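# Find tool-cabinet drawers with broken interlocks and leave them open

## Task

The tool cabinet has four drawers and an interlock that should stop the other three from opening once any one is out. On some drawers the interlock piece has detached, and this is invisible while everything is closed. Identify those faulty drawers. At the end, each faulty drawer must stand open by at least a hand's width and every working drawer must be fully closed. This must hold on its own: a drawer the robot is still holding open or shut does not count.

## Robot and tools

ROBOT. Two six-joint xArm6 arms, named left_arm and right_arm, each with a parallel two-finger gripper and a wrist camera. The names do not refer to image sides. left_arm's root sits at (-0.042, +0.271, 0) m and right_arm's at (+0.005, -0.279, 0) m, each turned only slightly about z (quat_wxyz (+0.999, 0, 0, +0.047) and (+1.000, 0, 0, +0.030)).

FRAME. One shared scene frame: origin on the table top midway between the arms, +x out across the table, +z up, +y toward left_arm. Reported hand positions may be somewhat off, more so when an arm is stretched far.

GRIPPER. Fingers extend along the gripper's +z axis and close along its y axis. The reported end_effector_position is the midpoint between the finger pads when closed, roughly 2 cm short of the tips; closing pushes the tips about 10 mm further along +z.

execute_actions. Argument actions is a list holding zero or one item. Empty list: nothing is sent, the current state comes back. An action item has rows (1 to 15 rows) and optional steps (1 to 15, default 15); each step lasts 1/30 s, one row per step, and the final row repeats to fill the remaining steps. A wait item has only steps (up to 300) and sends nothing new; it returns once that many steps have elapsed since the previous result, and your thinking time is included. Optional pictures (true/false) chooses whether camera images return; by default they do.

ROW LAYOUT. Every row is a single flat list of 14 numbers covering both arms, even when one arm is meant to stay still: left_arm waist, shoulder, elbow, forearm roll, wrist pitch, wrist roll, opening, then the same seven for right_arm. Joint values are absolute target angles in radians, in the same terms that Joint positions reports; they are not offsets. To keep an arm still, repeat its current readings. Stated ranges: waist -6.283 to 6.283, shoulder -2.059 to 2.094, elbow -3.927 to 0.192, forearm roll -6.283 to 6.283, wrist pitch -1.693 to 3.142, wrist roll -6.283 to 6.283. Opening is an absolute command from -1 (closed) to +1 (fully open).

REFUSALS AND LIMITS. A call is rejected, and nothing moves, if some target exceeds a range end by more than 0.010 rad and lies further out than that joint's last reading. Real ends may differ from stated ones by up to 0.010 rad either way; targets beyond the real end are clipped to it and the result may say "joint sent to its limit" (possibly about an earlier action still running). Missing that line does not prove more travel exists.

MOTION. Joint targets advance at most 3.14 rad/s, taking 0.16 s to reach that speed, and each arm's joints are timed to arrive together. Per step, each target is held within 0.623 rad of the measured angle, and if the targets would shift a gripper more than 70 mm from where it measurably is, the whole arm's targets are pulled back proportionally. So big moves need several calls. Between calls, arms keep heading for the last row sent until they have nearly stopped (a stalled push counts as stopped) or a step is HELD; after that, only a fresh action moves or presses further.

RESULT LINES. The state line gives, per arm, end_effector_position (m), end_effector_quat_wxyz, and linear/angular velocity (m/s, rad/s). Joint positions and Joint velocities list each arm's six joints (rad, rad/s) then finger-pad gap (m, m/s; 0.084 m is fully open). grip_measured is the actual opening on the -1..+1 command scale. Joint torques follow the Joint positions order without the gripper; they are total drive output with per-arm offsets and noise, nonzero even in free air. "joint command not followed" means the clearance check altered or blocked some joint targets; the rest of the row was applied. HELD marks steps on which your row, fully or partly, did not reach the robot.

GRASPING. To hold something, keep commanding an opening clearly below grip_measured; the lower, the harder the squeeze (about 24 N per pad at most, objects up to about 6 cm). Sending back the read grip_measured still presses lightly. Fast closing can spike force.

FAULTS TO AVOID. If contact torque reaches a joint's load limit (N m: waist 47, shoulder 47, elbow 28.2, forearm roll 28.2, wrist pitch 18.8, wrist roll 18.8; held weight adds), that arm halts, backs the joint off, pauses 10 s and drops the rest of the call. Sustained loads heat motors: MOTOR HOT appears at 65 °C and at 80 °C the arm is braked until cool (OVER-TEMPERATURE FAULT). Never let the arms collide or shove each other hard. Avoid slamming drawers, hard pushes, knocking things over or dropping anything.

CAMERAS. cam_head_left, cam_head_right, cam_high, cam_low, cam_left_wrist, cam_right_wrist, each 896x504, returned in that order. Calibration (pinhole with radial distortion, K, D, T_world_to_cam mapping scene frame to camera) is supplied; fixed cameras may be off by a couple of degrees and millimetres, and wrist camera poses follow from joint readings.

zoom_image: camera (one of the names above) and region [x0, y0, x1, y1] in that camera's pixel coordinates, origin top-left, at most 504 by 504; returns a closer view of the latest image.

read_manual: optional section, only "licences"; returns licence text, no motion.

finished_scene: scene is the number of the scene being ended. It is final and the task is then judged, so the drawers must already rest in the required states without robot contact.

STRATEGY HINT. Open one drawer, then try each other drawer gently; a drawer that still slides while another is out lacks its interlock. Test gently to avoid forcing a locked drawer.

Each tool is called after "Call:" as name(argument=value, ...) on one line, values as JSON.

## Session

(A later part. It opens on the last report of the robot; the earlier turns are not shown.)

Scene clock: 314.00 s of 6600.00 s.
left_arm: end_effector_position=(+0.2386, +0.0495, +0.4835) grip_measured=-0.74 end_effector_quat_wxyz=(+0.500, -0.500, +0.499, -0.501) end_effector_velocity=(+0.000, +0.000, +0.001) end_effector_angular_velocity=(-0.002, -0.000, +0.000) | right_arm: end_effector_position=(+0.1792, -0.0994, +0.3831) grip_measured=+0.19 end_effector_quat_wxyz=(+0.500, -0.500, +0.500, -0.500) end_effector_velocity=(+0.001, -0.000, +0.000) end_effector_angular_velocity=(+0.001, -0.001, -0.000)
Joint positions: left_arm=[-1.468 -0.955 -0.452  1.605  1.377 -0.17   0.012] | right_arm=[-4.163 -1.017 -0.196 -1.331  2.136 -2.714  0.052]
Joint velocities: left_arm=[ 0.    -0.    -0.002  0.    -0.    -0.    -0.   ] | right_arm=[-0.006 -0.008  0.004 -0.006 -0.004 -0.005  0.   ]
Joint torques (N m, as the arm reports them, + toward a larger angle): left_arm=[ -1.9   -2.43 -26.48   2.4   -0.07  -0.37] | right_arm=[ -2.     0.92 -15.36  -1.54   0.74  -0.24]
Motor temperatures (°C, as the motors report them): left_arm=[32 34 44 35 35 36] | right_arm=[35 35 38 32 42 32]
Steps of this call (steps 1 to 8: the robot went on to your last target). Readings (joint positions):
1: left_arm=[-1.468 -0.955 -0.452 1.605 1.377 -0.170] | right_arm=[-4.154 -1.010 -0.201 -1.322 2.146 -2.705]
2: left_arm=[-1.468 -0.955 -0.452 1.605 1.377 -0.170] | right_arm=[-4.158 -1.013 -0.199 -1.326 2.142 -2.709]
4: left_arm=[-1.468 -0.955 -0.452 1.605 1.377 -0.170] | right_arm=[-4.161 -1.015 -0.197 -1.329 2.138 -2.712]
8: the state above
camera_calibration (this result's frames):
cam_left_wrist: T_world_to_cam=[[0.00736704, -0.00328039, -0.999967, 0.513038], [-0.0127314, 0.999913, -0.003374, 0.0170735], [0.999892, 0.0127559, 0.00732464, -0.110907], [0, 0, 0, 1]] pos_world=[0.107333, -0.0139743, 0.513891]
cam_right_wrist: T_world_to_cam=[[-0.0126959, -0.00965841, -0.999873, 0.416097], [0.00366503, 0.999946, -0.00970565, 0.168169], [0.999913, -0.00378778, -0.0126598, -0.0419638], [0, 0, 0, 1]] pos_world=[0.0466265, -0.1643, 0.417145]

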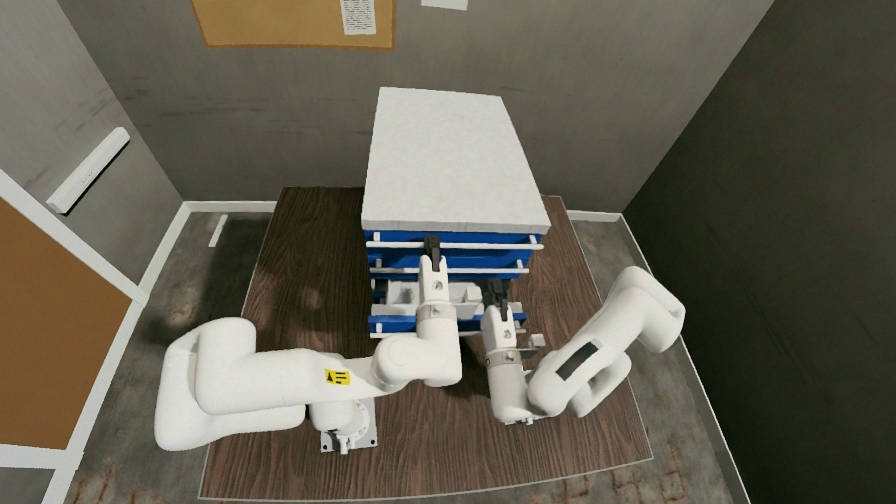

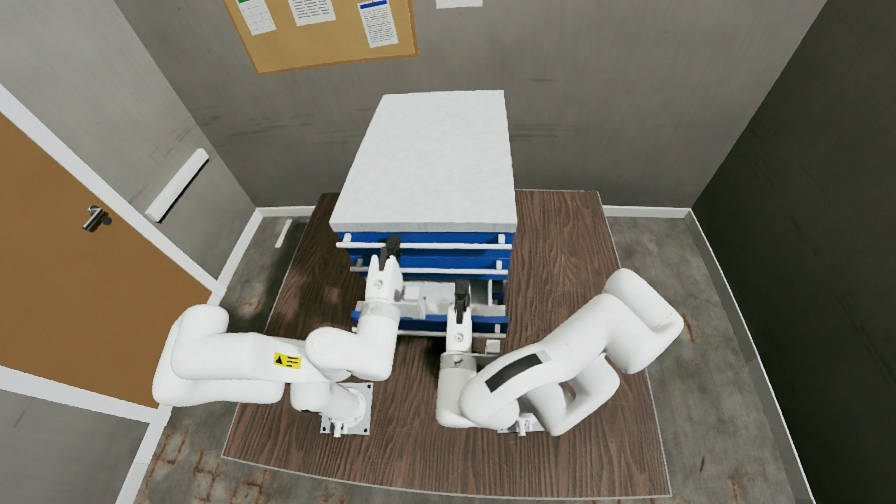

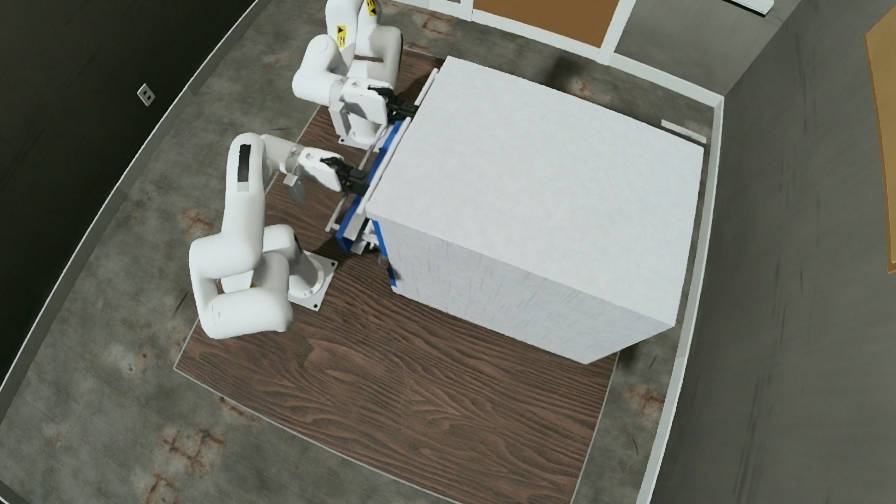

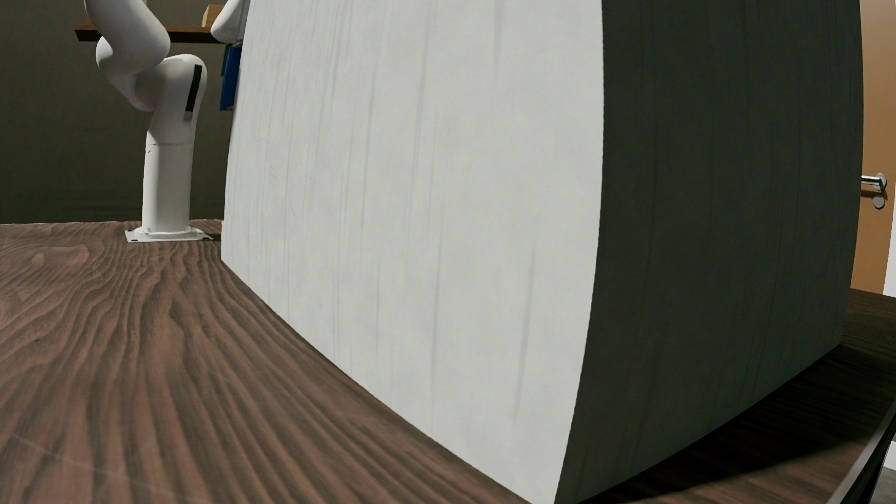

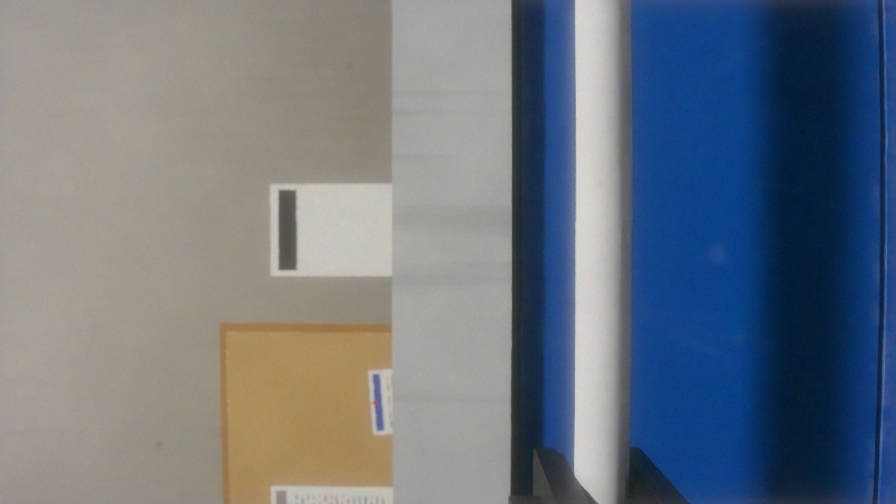

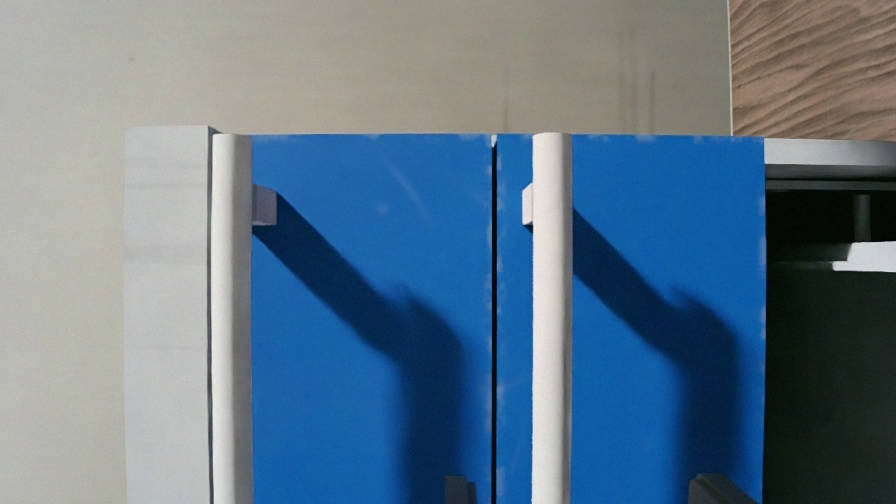

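Call:
execute_actions(actions=[{"rows": [[-1.468,-0.9555,-0.452,1.605,1.377,-0.170,-1,-4.2236,-1.0551,-0.1746,-1.3693,2.0848,-2.7475,0.2],[-1.468,-0.9555,-0.452,1.605,1.377,-0.170,-1,-4.2236,-1.0551,-0.1746,-1.3693,2.0848,-2.7475,0.2],[-1.468,-0.9555,-0.452,1.605,1.377,-0.170,-1,-4.2901,-1.0892,-0.1563,-1.4051,2.0260,-2.7779,0.2],[-1.468,-0.9555,-0.452,1.605,1.377,-0.170,-1,-4.2901,-1.0892,-0.1563,-1.4051,2.0260,-2.7779,0.2],[-1.468,-0.9555,-0.452,1.605,1.377,-0.170,-1,-4.3633,-1.1209,-0.1400,-1.4393,1.9594,-2.8057,0.2],[-1.468,-0.9555,-0.452,1.605,1.377,-0.170,-1,-4.3633,-1.1209,-0.1400,-1.4393,1.9594,-2.8057,0.2],[-1.468,-0.9555,-0.452,1.605,1.377,-0.170,-1,-4.434,-1.1443,-0.1280,-1.4680,1.8941,-2.8263,0.2],[-1.468,-0.9555,-0.452,1.605,1.377,-0.170,-1,-4.434,-1.1443,-0.1280,-1.4680,1.8941,-2.8263,0.2],[-1.468,-0.9555,-0.452,1.605,1.377,-0.170,-1,-4.5098,-1.1641,-0.1181,-1.4948,1.8227,-2.8432,0.2],[-1.468,-0.9555,-0.452,1.605,1.377,-0.170,-1,-4.5098,-1.1641,-0.1181,-1.4948,1.8227,-2.8432,0.2],[-1.468,-0.9555,-0.452,1.605,1.377,-0.170,-1,-4.5906,-1.1805,-0.1103,-1.5200,1.7456,-2.8571,0.2]], "steps": 15}], pictures=false)

Call:
execute_actions(actions=[{"steps": 8}])

Scene clock: 318.57 s of 6600.00 s.
left_arm: end_effector_position=(+0.2386, +0.0495, +0.4835) grip_measured=-0.74 end_effector_quat_wxyz=(+0.500, -0.500, +0.499, -0.501) end_effector_velocity=(+0.000, +0.001, -0.000) end_effector_angular_velocity=(+0.001, -0.000, +0.003) | right_arm: end_effector_position=(+0.2324, -0.1000, +0.3831) grip_measured=+0.19 end_effector_quat_wxyz=(+0.499, -0.499, +0.501, -0.500) end_effector_velocity=(+0.074, -0.009, +0.002) end_effector_angular_velocity=(-0.009, -0.015, -0.019)
Joint positions: left_arm=[-1.468 -0.955 -0.452  1.605  1.377 -0.17   0.012] | right_arm=[-4.552 -1.171 -0.115 -1.506  1.784 -2.849  0.052]
Joint velocities: left_arm=[ 0.001  0.001 -0.     0.     0.002  0.    -0.   ] | right_arm=[-0.636 -0.152  0.076 -0.212 -0.582 -0.129 -0.   ]
Joint torques (N m, as the arm reports them, + toward a larger angle): left_arm=[ -2.    -2.4  -26.35   2.46   0.11  -0.36] | right_arm=[  5.28   3.56 -17.04  -0.92   0.66  -0.23]
Motor temperatures (°C, as the motors report them): left_arm=[32 34 44 35 35 36] | right_arm=[35 35 39 33 42 32]
Steps of this call (steps 1 to 30: the robot went on to your last target; steps 31 to 90: nothing new was sent; then 1.07 s passed at rest; steps 91 to 105: all 15 steps of this action). Readings (joint positions):
91: left_arm=[-1.468 -0.955 -0.452 1.605 1.377 -0.170] | right_arm=[-4.165 -1.019 -0.195 -1.332 2.135 -2.715]
92: left_arm=[-1.468 -0.955 -0.452 1.605 1.377 -0.170] | right_arm=[-4.172 -1.023 -0.192 -1.338 2.127 -2.720]
94: left_arm=[-1.468 -0.955 -0.452 1.605 1.377 -0.170] | right_arm=[-4.206 -1.043 -0.181 -1.358 2.098 -2.738]
98: left_arm=[-1.468 -0.955 -0.452 1.605 1.377 -0.170] | right_arm=[-4.319 -1.099 -0.151 -1.416 1.999 -2.786]
105: the state above

Scene clock: 318.83 s of 6600.00 s.
left_arm: end_effector_position=(+0.2386, +0.0495, +0.4835) grip_measured=-0.74 end_effector_quat_wxyz=(+0.500, -0.500, +0.499, -0.501) end_effector_velocity=(+0.000, +0.001, +0.001) end_effector_angular_velocity=(-0.003, -0.001, +0.001) | right_arm: end_effector_position=(+0.2363, -0.0995, +0.3832) grip_measured=+0.19 end_effector_quat_wxyz=(+0.500, -0.500, +0.500, -0.500) end_effector_velocity=(+0.001, +0.000, +0.001) end_effector_angular_velocity=(+0.002, -0.000, +0.001)
Joint positions: left_arm=[-1.468 -0.955 -0.452  1.605  1.377 -0.17   0.012] | right_arm=[-4.589 -1.18  -0.111 -1.52   1.746 -2.857  0.052]
Joint velocities: left_arm=[-0.    -0.002 -0.001 -0.     0.001 -0.    -0.   ] | right_arm=[-0.009 -0.003  0.    -0.004 -0.01  -0.002  0.   ]
Joint torques (N m, as the arm reports them, + toward a larger angle): left_arm=[ -1.97  -2.33 -26.65   2.46   0.08  -0.43] | right_arm=[ -2.32   1.72 -16.82  -1.04   0.64  -0.18]
Motor temperatures (°C, as the motors report them): left_arm=[32 34 44 35 35 36] | right_arm=[35 35 39 33 42 32]
Steps of this call (steps 1 to 8: the robot went on to your last target). Readings (joint positions):
1: left_arm=[-1.468 -0.955 -0.452 1.605 1.377 -0.170] | right_arm=[-4.569 -1.175 -0.113 -1.512 1.769 -2.852]
2: left_arm=[-1.468 -0.955 -0.452 1.605 1.377 -0.170] | right_arm=[-4.579 -1.178 -0.112 -1.515 1.759 -2.854]
4: left_arm=[-1.468 -0.955 -0.452 1.605 1.377 -0.170] | right_arm=[-4.586 -1.179 -0.111 -1.518 1.751 -2.856]
8: the state above
camera_calibration (this result's frames):
cam_left_wrist: T_world_to_cam=[[0.0073687, -0.00328281, -0.999967, 0.513039], [-0.0127318, 0.999913, -0.00337645, 0.0170745], [0.999892, 0.0127562, 0.00732626, -0.110908], [0, 0, 0, 1]] pos_world=[0.107333, -0.0139741, 0.513892]
cam_right_wrist: T_world_to_cam=[[-0.0128613, -0.00916724, -0.999875, 0.416942], [0.00392544, 0.99995, -0.00921842, 0.16785], [0.99991, -0.00404351, -0.0128247, -0.0990479], [0, 0, 0, 1]] pos_world=[0.103743, -0.16442, 0.417167]

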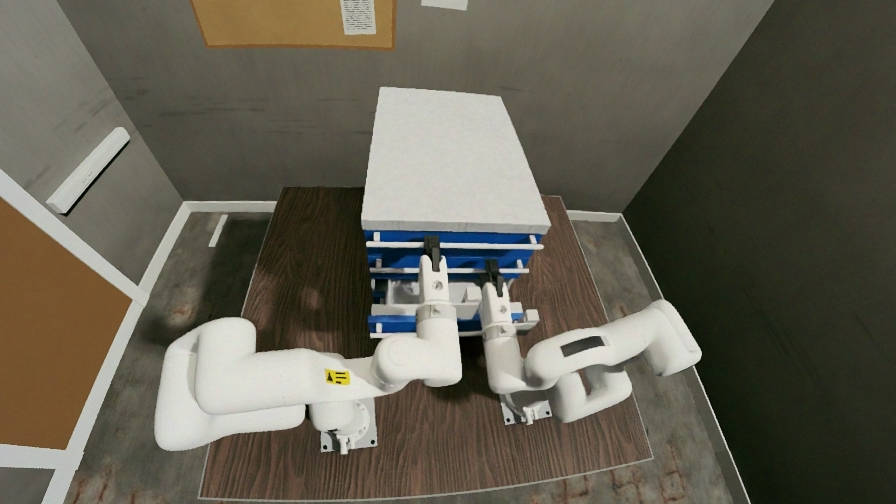

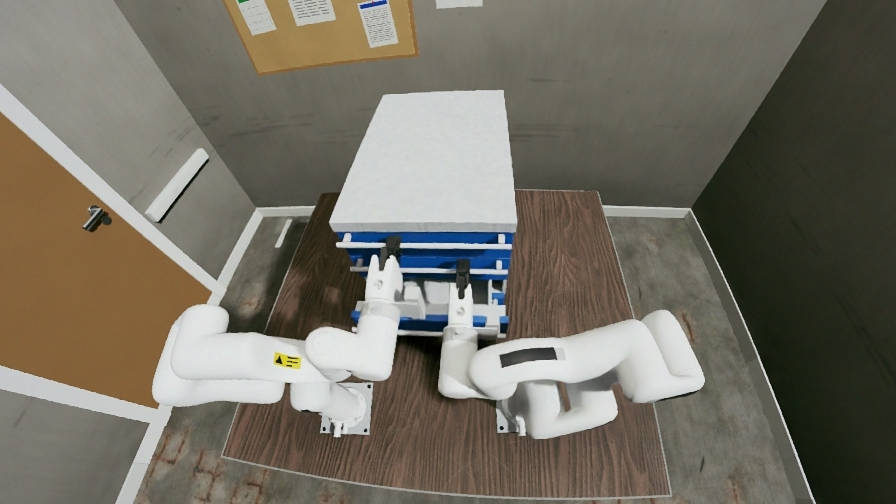

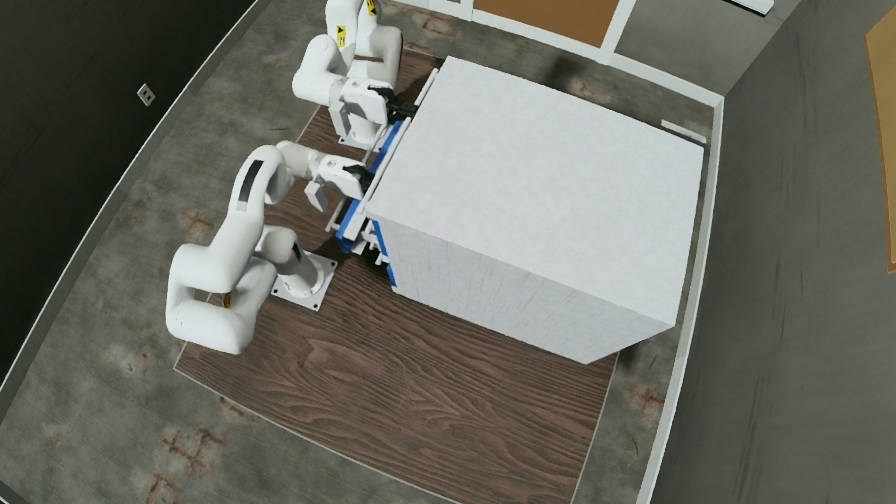

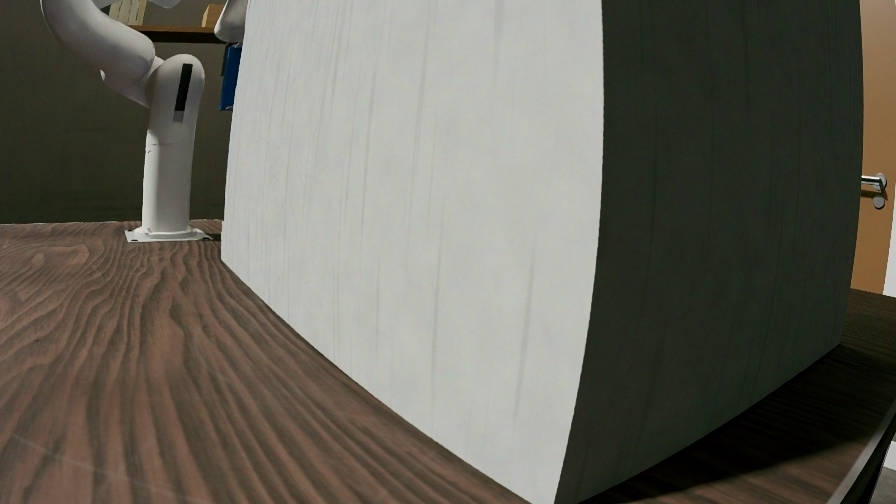

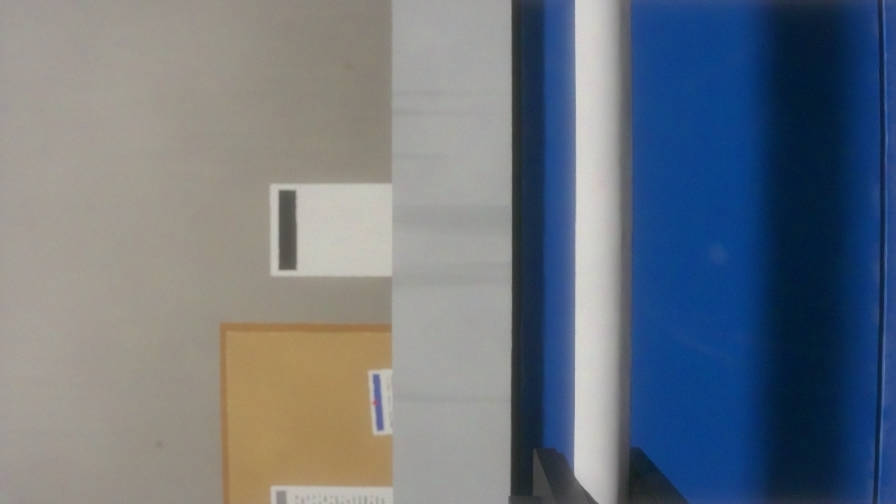

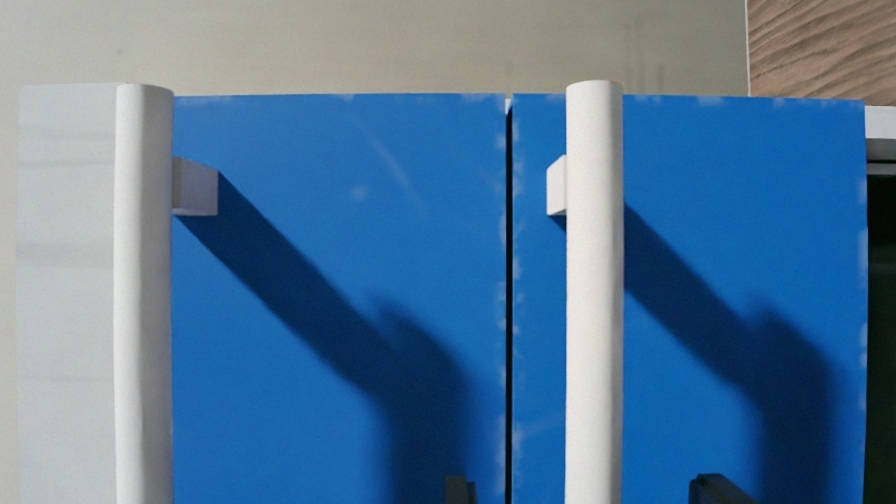

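Aligned. Close gripper, then pull.

Call:
execute_actions(actions=[{"rows": [[-1.468,-0.9555,-0.452,1.605,1.377,-0.170,-1,-4.5906,-1.1805,-0.1103,-1.5200,1.7456,-2.8571,-0.2],[-1.468,-0.9555,-0.452,1.605,1.377,-0.170,-1,-4.5906,-1.1805,-0.1103,-1.5200,1.7456,-2.8571,-0.4],[-1.468,-0.9555,-0.452,1.605,1.377,-0.170,-1,-4.5906,-1.1805,-0.1103,-1.5200,1.7456,-2.8571,-0.6],[-1.468,-0.9555,-0.452,1.605,1.377,-0.170,-1,-4.5906,-1.1805,-0.1103,-1.5200,1.7456,-2.8571,-0.65],[-1.468,-0.9555,-0.452,1.605,1.377,-0.170,-1,-4.5906,-1.1805,-0.1103,-1.5200,1.7456,-2.8571,-0.65],[-1.468,-0.9555,-0.452,1.605,1.377,-0.170,-1,-4.5906,-1.1805,-0.1103,-1.5200,1.7456,-2.8571,-0.7],[-1.468,-0.9555,-0.452,1.605,1.377,-0.170,-1,-4.5906,-1.1805,-0.1103,-1.5200,1.7456,-2.8571,-0.7],[-1.468,-0.9555,-0.452,1.605,1.377,-0.170,-1,-4.5906,-1.1805,-0.1103,-1.5200,1.7456,-2.8571,-0.7],[-1.468,-0.9555,-0.452,1.605,1.377,-0.170,-1,-4.5906,-1.1805,-0.1103,-1.5200,1.7456,-2.8571,-0.8],[-1.468,-0.9555,-0.452,1.605,1.377,-0.170,-1,-4.5906,-1.1805,-0.1103,-1.5200,1.7456,-2.8571,-0.9],[-1.468,-0.9555,-0.452,1.605,1.377,-0.170,-1,-4.5906,-1.1805,-0.1103,-1.5200,1.7456,-2.8571,-1]], "steps": 15}], pictures=false)

Call:
execute_actions(actions=[{"rows": [[-1.468,-0.9555,-0.452,1.605,1.377,-0.170,-1,-4.5637,-1.1753,-0.1129,-1.5116,1.7713,-2.8525,-1],[-1.468,-0.9555,-0.452,1.605,1.377,-0.170,-1,-4.5637,-1.1753,-0.1129,-1.5116,1.7713,-2.8525,-1],[-1.468,-0.9555,-0.452,1.605,1.377,-0.170,-1,-4.5365,-1.1698,-0.1154,-1.5033,1.7972,-2.8479,-1],[-1.468,-0.9555,-0.452,1.605,1.377,-0.170,-1,-4.5098,-1.1641,-0.1181,-1.4948,1.8227,-2.8432,-1],[-1.468,-0.9555,-0.452,1.605,1.377,-0.170,-1,-4.4842,-1.1577,-0.1213,-1.486,1.8468,-2.8377,-1],[-1.468,-0.9555,-0.452,1.605,1.377,-0.170,-1,-4.4588,-1.1511,-0.1246,-1.4771,1.8707,-2.8321,-1],[-1.468,-0.9555,-0.452,1.605,1.377,-0.170,-1,-4.434,-1.1443,-0.1280,-1.4680,1.8941,-2.8263,-1],[-1.468,-0.9555,-0.452,1.605,1.377,-0.170,-1,-4.41,-1.1367,-0.1319,-1.4585,1.9162,-2.8196,-1],[-1.468,-0.9555,-0.452,1.605,1.377,-0.170,-1,-4.3864,-1.1289,-0.1359,-1.449,1.938,-2.8127,-1],[-1.468,-0.9555,-0.452,1.605,1.377,-0.170,-1,-4.3633,-1.1209,-0.1400,-1.4393,1.9594,-2.8057,-1],[-1.468,-0.9555,-0.452,1.605,1.377,-0.170,-1,-4.3262,-1.1053,-0.148,-1.4223,1.9932,-2.792,-1],[-1.468,-0.9555,-0.452,1.605,1.377,-0.170,-1,-4.2901,-1.0892,-0.1563,-1.4051,2.0260,-2.7779,-1],[-1.468,-0.9555,-0.452,1.605,1.377,-0.170,-1,-4.2564,-1.0723,-0.1653,-1.3873,2.0559,-2.7628,-1],[-1.468,-0.9555,-0.452,1.605,1.377,-0.170,-1,-4.2236,-1.0551,-0.1746,-1.3693,2.0848,-2.7475,-1]], "steps": 15}], pictures=false)

Scene clock: 326.70 s of 6600.00 s.
left_arm: end_effector_position=(+0.2386, +0.0495, +0.4835) grip_measured=-0.74 end_effector_quat_wxyz=(+0.500, -0.500, +0.499, -0.501) end_effector_velocity=(+0.000, +0.000, +0.000) end_effector_angular_velocity=(-0.000, -0.001, +0.000) | right_arm: end_effector_position=(+0.2366, -0.0998, +0.3834) grip_measured=-0.74 end_effector_quat_wxyz=(+0.500, -0.500, +0.500, -0.500) end_effector_velocity=(-0.000, +0.000, +0.000) end_effector_angular_velocity=(+0.001, -0.000, +0.001)
Joint positions: left_arm=[-1.468 -0.955 -0.452  1.605  1.377 -0.17   0.012] | right_arm=[-4.591 -1.181 -0.111 -1.52   1.746 -2.857  0.011]
Joint velocities: left_arm=[ 0.    -0.    -0.     0.001  0.     0.     0.   ] | right_arm=[ 0.    -0.     0.    -0.    -0.001  0.001 -0.   ]
Joint torques (N m, as the arm reports them, + toward a larger angle): left_arm=[ -1.93  -2.58 -26.59   2.43   0.17  -0.41] | right_arm=[ -2.68   1.83 -16.24  -0.85   0.19  -0.2 ]
Motor temperatures (°C, as the motors report them): left_arm=[32 34 44 35 35 36] | right_arm=[35 35 39 33 41 32]
Steps of this call (steps 1 to 30: the robot went on to your last target; steps 31 to 90: nothing new was sent; then 4.37 s passed at rest; steps 91 to 105: all 15 steps of this action). Readings (joint positions):
91: left_arm=[-1.468 -0.956 -0.452 1.605 1.377 -0.170] | right_arm=[-4.591 -1.180 -0.110 -1.520 1.746 -2.857]
92: left_arm=[-1.468 -0.956 -0.452 1.605 1.377 -0.170] | right_arm=[-4.591 -1.180 -0.110 -1.520 1.746 -2.857]
94: left_arm=[-1.468 -0.956 -0.452 1.605 1.377 -0.170] | right_arm=[-4.591 -1.181 -0.110 -1.520 1.746 -2.857]
98: left_arm=[-1.468 -0.956 -0.452 1.605 1.377 -0.170] | right_arm=[-4.591 -1.181 -0.110 -1.520 1.746 -2.857]
105: the state above

Scene clock: 327.20 s of 6600.00 s.
left_arm: end_effector_position=(+0.2386, +0.0495, +0.4835) grip_measured=-0.74 end_effector_quat_wxyz=(+0.500, -0.500, +0.499, -0.501) end_effector_velocity=(-0.000, -0.000, +0.000) end_effector_angular_velocity=(-0.001, +0.000, -0.001) | right_arm: end_effector_position=(+0.2030, -0.0997, +0.3832) grip_measured=-0.74 end_effector_quat_wxyz=(+0.500, -0.499, +0.501, -0.500) end_effector_velocity=(-0.127, +0.002, -0.001) end_effector_angular_velocity=(-0.006, +0.005, +0.003)
Joint positions: left_arm=[-1.468 -0.955 -0.452  1.605  1.377 -0.17   0.012] | right_arm=[-4.316 -1.098 -0.152 -1.416  2.003 -2.785  0.011]
Joint velocities: left_arm=[ 0.    -0.    -0.001 -0.    -0.001  0.     0.   ] | right_arm=[ 0.907  0.406 -0.215  0.438  0.816  0.351  0.   ]
Joint torques (N m, as the arm reports them, + toward a larger angle): left_arm=[ -2.19  -2.57 -26.49   2.46   0.04  -0.3 ] | right_arm=[ -0.69   3.62 -14.46  -0.89  -1.38  -0.18]
Motor temperatures (°C, as the motors report them): left_arm=[32 34 45 35 35 36] | right_arm=[35 35 39 33 41 32]
Steps of this call (steps 1 to 15: all 15 steps of this action). Readings (joint positions):
1: left_arm=[-1.468 -0.955 -0.452 1.605 1.377 -0.170] | right_arm=[-4.590 -1.180 -0.111 -1.520 1.746 -2.857]
2: left_arm=[-1.468 -0.956 -0.452 1.605 1.377 -0.170] | right_arm=[-4.586 -1.179 -0.111 -1.519 1.751 -2.856]
4: left_arm=[-1.468 -0.955 -0.452 1.605 1.377 -0.170] | right_arm=[-4.569 -1.176 -0.113 -1.514 1.767 -2.853]
8: left_arm=[-1.468 -0.955 -0.452 1.605 1.377 -0.170] | right_arm=[-4.496 -1.160 -0.120 -1.490 1.836 -2.840]
15: the state above

Call:
execute_actions(actions=[{"rows": [[-1.468,-0.9555,-0.452,1.605,1.377,-0.170,-1,-4.1934,-1.0369,-0.1847,-1.3507,2.1107,-2.7312,-1],[-1.468,-0.9555,-0.452,1.605,1.377,-0.170,-1,-4.1640,-1.0184,-0.1951,-1.3319,2.1358,-2.7147,-1],[-1.468,-0.9555,-0.452,1.605,1.377,-0.170,-1,-4.1368,-0.9993,-0.206,-1.3128,2.1583,-2.6975,-1],[-1.468,-0.9555,-0.452,1.605,1.377,-0.170,-1,-4.1104,-0.9800,-0.2171,-1.2936,2.1800,-2.6802,-1],[-1.468,-0.9555,-0.452,1.605,1.377,-0.170,-1,-4.0859,-0.9603,-0.2287,-1.2743,2.1995,-2.6627,-1],[-1.468,-0.9555,-0.452,1.605,1.377,-0.170,-1,-4.0621,-0.9405,-0.2405,-1.2550,2.2183,-2.6451,-1],[-1.468,-0.9555,-0.452,1.605,1.377,-0.170,-1,-4.0402,-0.9203,-0.2527,-1.2356,2.2348,-2.6273,-1],[-1.468,-0.9555,-0.452,1.605,1.377,-0.170,-1,-4.0189,-0.9001,-0.2651,-1.2163,2.2507,-2.6094,-1],[-1.468,-0.9555,-0.452,1.605,1.377,-0.170,-1,-3.9993,-0.8797,-0.2778,-1.1971,2.2647,-2.5916,-1],[-1.468,-0.9555,-0.452,1.605,1.377,-0.170,-1,-3.9802,-0.8594,-0.2905,-1.1781,2.2782,-2.5740,-1],[-1.468,-0.9555,-0.452,1.605,1.377,-0.170,-1,-3.9625,-0.8393,-0.3034,-1.1595,2.2902,-2.5568,-1],[-1.468,-0.9555,-0.452,1.605,1.377,-0.170,-1,-3.9452,-0.8192,-0.3164,-1.1411,2.3018,-2.5398,-1],[-1.468,-0.9555,-0.452,1.605,1.377,-0.170,-1,-3.9292,-0.7993,-0.3296,-1.1231,2.3119,-2.5232,-1],[-1.468,-0.9555,-0.452,1.605,1.377,-0.170,-1,-3.9137,-0.7795,-0.3428,-1.1053,2.3215,-2.5068,-1]], "steps": 15}], pictures=false)

Call:
execute_actions(actions=[{"rows": [[-1.468,-0.9555,-0.452,1.605,1.377,-0.170,-1,-3.9137,-0.7795,-0.3428,-1.1053,2.3215,-2.5068,-1],[-1.468,-0.9555,-0.452,1.605,1.377,-0.170,-1,-3.9137,-0.7795,-0.3428,-1.1053,2.3215,-2.5068,-1],[-1.468,-0.9555,-0.452,1.605,1.377,-0.170,-1,-3.9137,-0.7795,-0.3428,-1.1053,2.3215,-2.5068,-1],[-1.468,-0.9555,-0.452,1.605,1.377,-0.170,-1,-3.9137,-0.7795,-0.3428,-1.1053,2.3215,-2.5068,-1],[-1.482,-0.957,-0.451,1.6025,1.391,-0.169,-1,-3.9137,-0.7795,-0.3428,-1.1053,2.3215,-2.5068,-1],[-1.482,-0.957,-0.451,1.6025,1.391,-0.169,-1,-3.9137,-0.7795,-0.3428,-1.1053,2.3215,-2.5068,-1],[-1.496,-0.958,-0.450,1.600,1.405,-0.168,-1,-3.9137,-0.7795,-0.3428,-1.1053,2.3215,-2.5068,-1]], "steps": 15}])

Scene clock: 334.27 s of 6600.00 s.
left_arm: end_effector_position=(+0.2386, +0.0495, +0.4835) grip_measured=-0.74 end_effector_quat_wxyz=(+0.500, -0.500, +0.499, -0.501) end_effector_velocity=(-0.000, +0.000, +0.000) end_effector_angular_velocity=(-0.001, -0.000, +0.001) | right_arm: end_effector_position=(+0.1330, -0.0997, +0.3830) grip_measured=-0.74 end_effector_quat_wxyz=(+0.499, -0.500, +0.500, -0.500) end_effector_velocity=(-0.145, +0.000, -0.001) end_effector_angular_velocity=(-0.013, -0.008, +0.006)
Joint positions: left_arm=[-1.468 -0.956 -0.452  1.605  1.377 -0.17   0.012] | right_arm=[-3.958 -0.832 -0.308 -1.153  2.293 -2.551  0.011]
Joint velocities: left_arm=[-0.001  0.    -0.001 -0.     0.001 -0.    -0.   ] | right_arm=[ 0.503  0.581 -0.37   0.531  0.332  0.483  0.   ]
Joint torques (N m, as the arm reports them, + toward a larger angle): left_arm=[ -1.72  -2.73 -26.54   2.4    0.16  -0.4 ] | right_arm=[ -0.21  -0.26 -14.26  -2.02  -3.98  -0.46]
Motor temperatures (°C, as the motors report them): left_arm=[32 34 45 35 35 36] | right_arm=[35 35 39 33 41 32]
Steps of this call (steps 1 to 30: the robot went on to your last target; steps 31 to 90: nothing new was sent; then 3.57 s passed at rest; steps 91 to 105: all 15 steps of this action). Readings (joint positions):
91: left_arm=[-1.468 -0.956 -0.452 1.605 1.377 -0.170] | right_arm=[-4.223 -1.055 -0.175 -1.369 2.085 -2.747]
92: left_arm=[-1.468 -0.955 -0.452 1.605 1.377 -0.170] | right_arm=[-4.218 -1.052 -0.177 -1.366 2.090 -2.744]
94: left_arm=[-1.468 -0.955 -0.452 1.605 1.377 -0.170] | right_arm=[-4.190 -1.035 -0.186 -1.348 2.114 -2.728]
98: left_arm=[-1.468 -0.955 -0.452 1.605 1.377 -0.170] | right_arm=[-4.103 -0.971 -0.223 -1.285 2.187 -2.672]
105: the state above

Scene clock: 334.77 s of 6600.00 s.
left_arm: end_effector_position=(+0.2346, +0.0495, +0.4834) grip_measured=-0.74 end_effector_quat_wxyz=(+0.500, -0.500, +0.499, -0.501) end_effector_velocity=(-0.002, -0.000, +0.001) end_effector_angular_velocity=(-0.003, -0.000, -0.002) | right_arm: end_effector_position=(+0.1197, -0.0998, +0.3831) grip_measured=-0.74 end_effector_quat_wxyz=(+0.500, -0.500, +0.500, -0.500) end_effector_velocity=(-0.001, +0.000, +0.001) end_effector_angular_velocity=(+0.001, +0.000, +0.000)
Joint positions: left_arm=[-1.495 -0.958 -0.45   1.6    1.405 -0.168  0.012] | right_arm=[-3.914 -0.78  -0.342 -1.105  2.321 -2.507  0.011]
Joint velocities: left_arm=[-0.01  -0.001 -0.002 -0.002  0.008  0.001 -0.   ] | right_arm=[ 0.002  0.002 -0.003  0.001  0.002  0.001  0.   ]
Joint torques (N m, as the arm reports them, + toward a larger angle): left_arm=[ -4.29  -2.86 -25.75   2.32  -0.22  -0.38] | right_arm=[  1.06   0.03 -14.92  -1.96  -3.45  -0.25]
Motor temperatures (°C, as the motors report them): left_arm=[32 34 45 35 35 36] | right_arm=[35 35 39 33 41 32]
Steps of this call (steps 1 to 15: all 15 steps of this action). Readings (joint positions):
1: left_arm=[-1.468 -0.955 -0.452 1.605 1.377 -0.170] | right_arm=[-3.943 -0.814 -0.320 -1.136 2.303 -2.536]
2: left_arm=[-1.468 -0.956 -0.452 1.605 1.377 -0.170] | right_arm=[-3.932 -0.800 -0.328 -1.124 2.310 -2.526]
4: left_arm=[-1.468 -0.955 -0.452 1.605 1.377 -0.170] | right_arm=[-3.920 -0.787 -0.337 -1.112 2.318 -2.514]
8: left_arm=[-1.479 -0.956 -0.451 1.603 1.389 -0.169] | right_arm=[-3.915 -0.781 -0.341 -1.106 2.321 -2.508]
15: the state above
camera_calibration (this result's frames):
cam_left_wrist: T_world_to_cam=[[0.0074385, -0.00297795, -0.999968, 0.512945], [-0.0136947, 0.999901, -0.00307962, 0.0170943], [0.999879, 0.0137172, 0.00739698, -0.107007], [0, 0, 0, 1]] pos_world=[0.103412, -0.0140973, 0.513772]
cam_right_wrist: T_world_to_cam=[[-0.0128639, -0.0091669, -0.999875, 0.415354], [0.00476239, 0.999946, -0.00922882, 0.168451], [0.999906, -0.00488051, -0.0128195, 0.0174685], [0, 0, 0, 1]] pos_world=[-0.012926, -0.16455, 0.417081]

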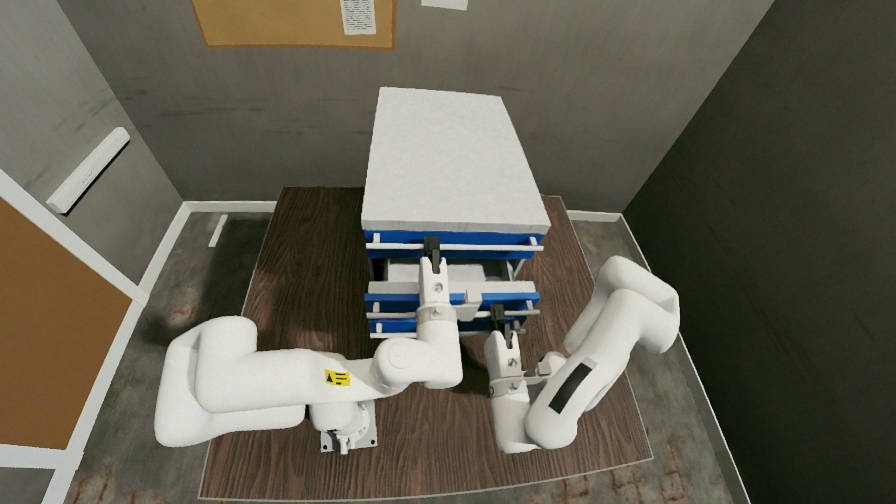

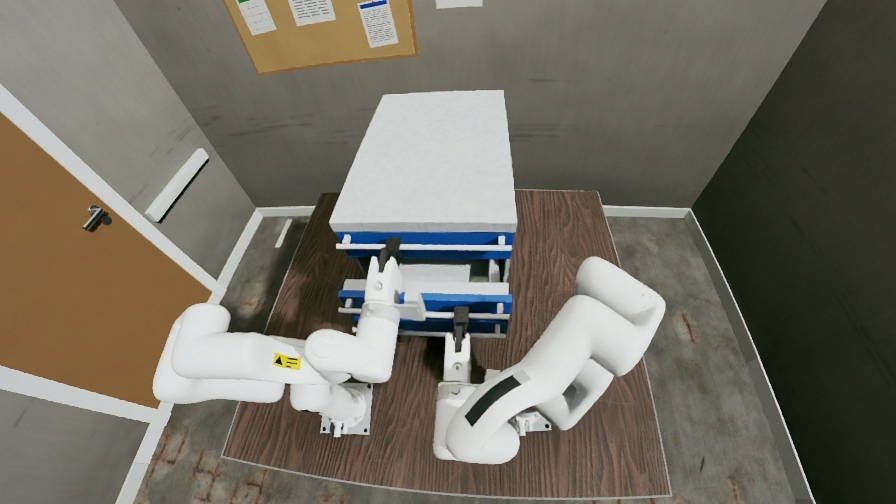

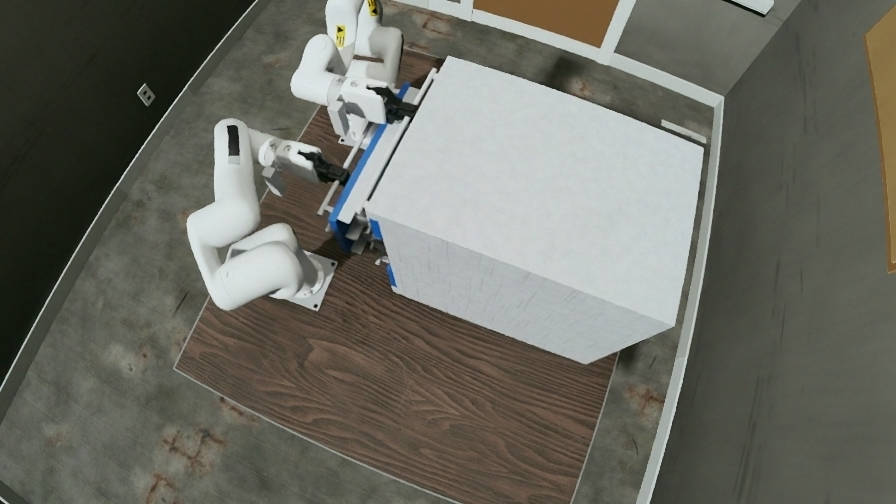

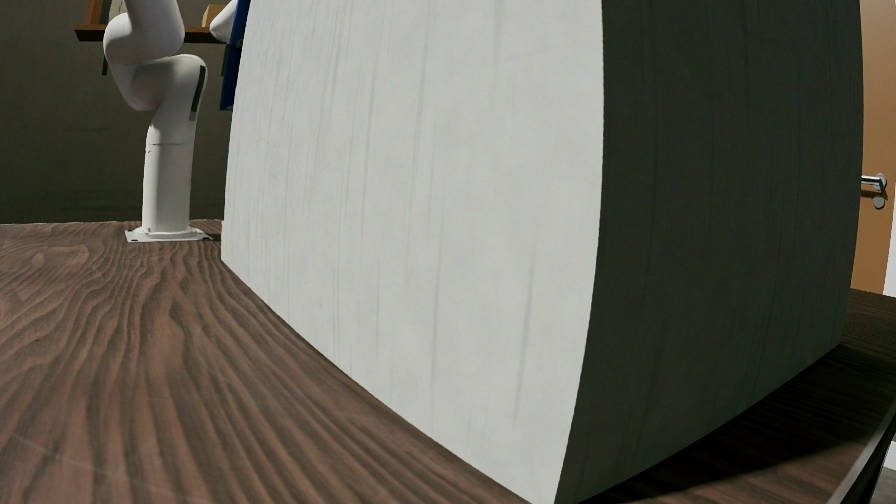

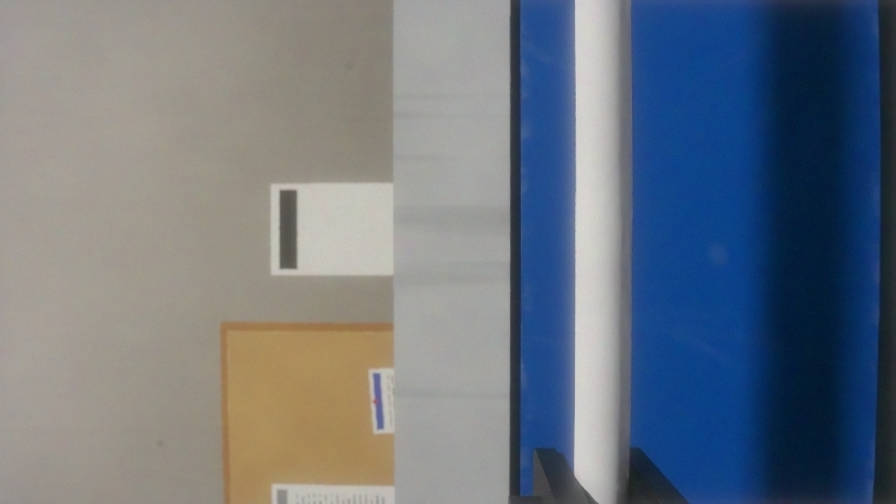

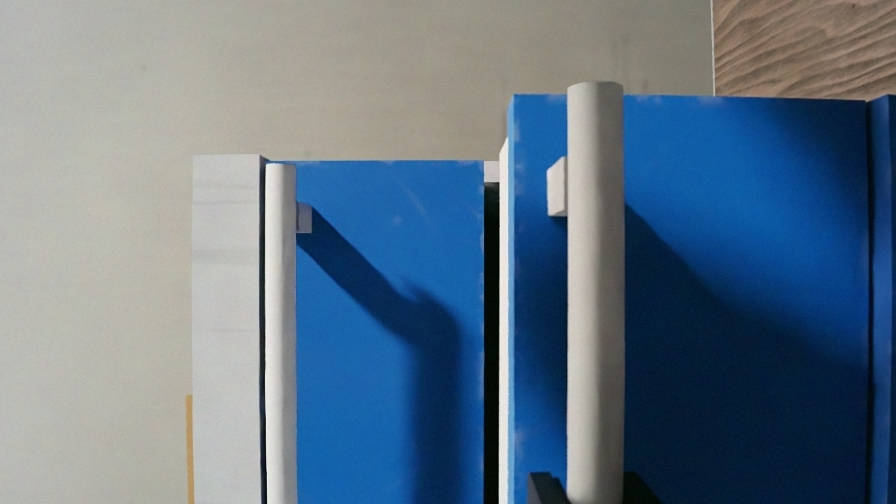

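Call:
execute_actions(actions=[{"rows": [[-1.513,-0.9595,-0.449,1.597,1.4215,-0.167,-1,-3.9137,-0.7795,-0.3428,-1.1053,2.3215,-2.5068,-1]], "steps": 10}])

Scene clock: 336.03 s of 6600.00 s.
left_arm: end_effector_position=(+0.2323, +0.0494, +0.4833) grip_measured=-0.74 end_effector_quat_wxyz=(+0.500, -0.500, +0.499, -0.501) end_effector_velocity=(-0.002, +0.001, -0.000) end_effector_angular_velocity=(-0.003, +0.002, -0.001) | right_arm: end_effector_position=(+0.1195, -0.0997, +0.3832) grip_measured=-0.74 end_effector_quat_wxyz=(+0.500, -0.500, +0.500, -0.500) end_effector_velocity=(+0.000, -0.000, +0.000) end_effector_angular_velocity=(-0.000, +0.000, -0.000)
Joint positions: left_arm=[-1.511 -0.959 -0.449  1.598  1.421 -0.167  0.011] | right_arm=[-3.914 -0.779 -0.343 -1.105  2.321 -2.507  0.011]
Joint velocities: left_arm=[-0.011 -0.006  0.003 -0.004  0.009  0.001 -0.   ] | right_arm=[ 0. -0. -0.  0.  0. -0. -0.]
Joint torques (N m, as the arm reports them, + toward a larger angle): left_arm=[ -9.86  -4.36 -24.12   1.45  -0.8   -0.37] | right_arm=[  0.86  -0.38 -16.02  -2.56  -3.42  -0.25]
Motor temperatures (°C, as the motors report them): left_arm=[32 34 45 35 35 36] | right_arm=[35 35 39 33 41 32]
Steps of this call (steps 1 to 15: the robot went on to your last target; steps 16 to 28: nothing new was sent; steps 29 to 38: all 10 steps of this action). Readings (joint positions):
29: left_arm=[-1.496 -0.958 -0.450 1.600 1.406 -0.168] | right_arm=[-3.914 -0.780 -0.343 -1.105 2.321 -2.507]
30: left_arm=[-1.499 -0.958 -0.450 1.599 1.409 -0.168] | right_arm=[-3.914 -0.780 -0.343 -1.105 2.321 -2.507]
32: left_arm=[-1.507 -0.959 -0.450 1.598 1.416 -0.167] | right_arm=[-3.914 -0.779 -0.343 -1.105 2.321 -2.507]
36: left_arm=[-1.510 -0.958 -0.450 1.598 1.420 -0.167] | right_arm=[-3.914 -0.779 -0.343 -1.105 2.321 -2.507]
38: the state above
camera_calibration (this result's frames):
cam_left_wrist: T_world_to_cam=[[0.00751139, -0.0023394, -0.999969, 0.512779], [-0.0142698, 0.999895, -0.00244641, 0.0169897], [0.99987, 0.0142878, 0.00747722, -0.104719], [0, 0, 0, 1]] pos_world=[0.101096, -0.0142921, 0.513588]
cam_right_wrist: T_world_to_cam=[[-0.0127622, -0.00908367, -0.999877, 0.41545], [0.00447893, 0.999948, -0.00914148, 0.168368], [0.999909, -0.00459504, -0.0127208, 0.0176108], [0, 0, 0, 1]] pos_world=[-0.0130613, -0.164504, 0.417162]

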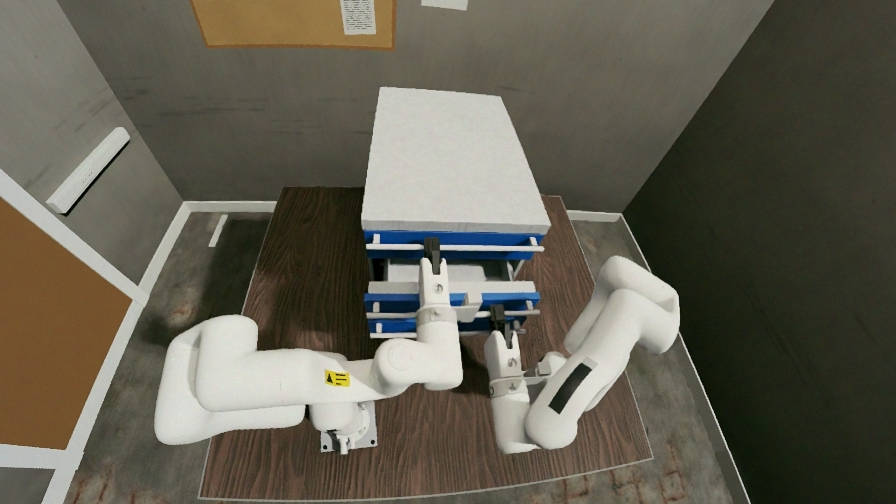

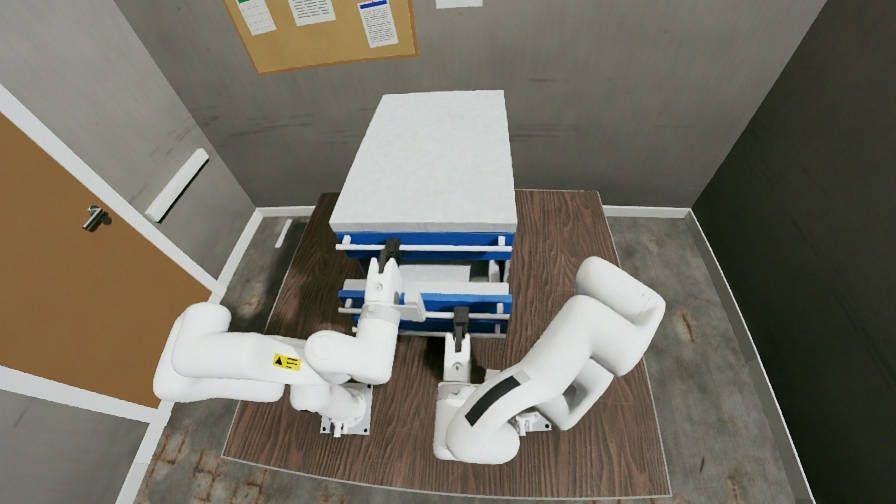

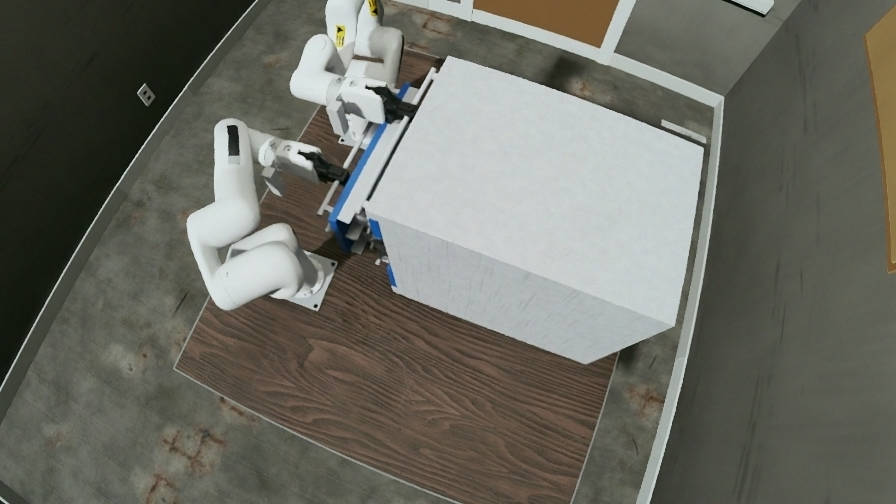

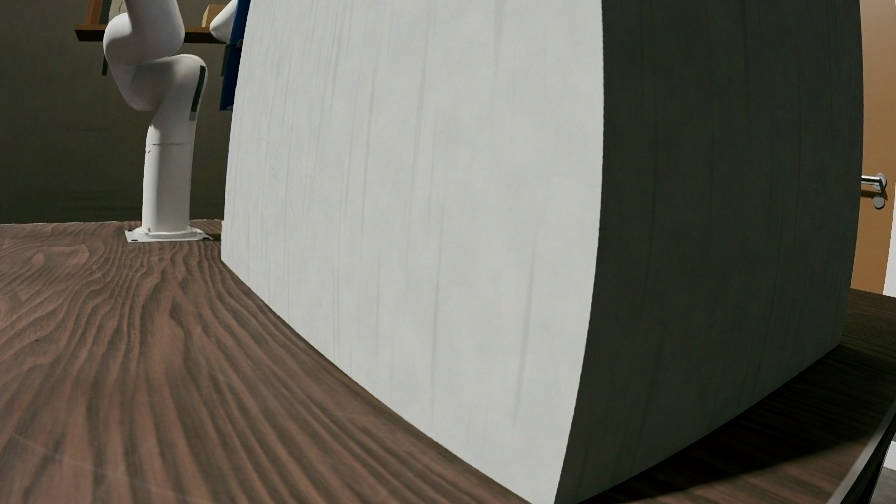

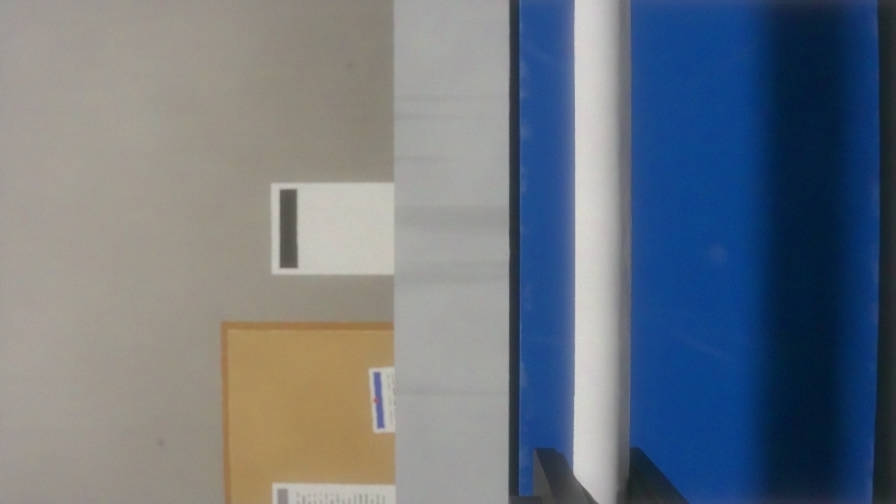

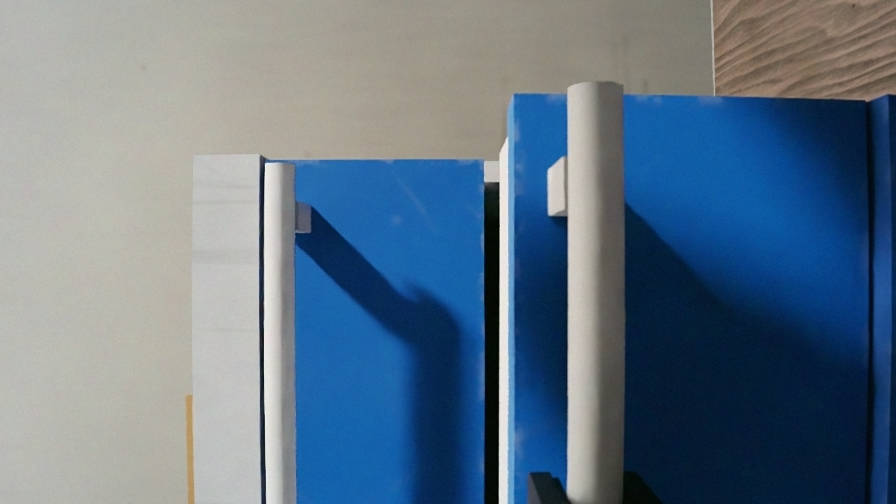

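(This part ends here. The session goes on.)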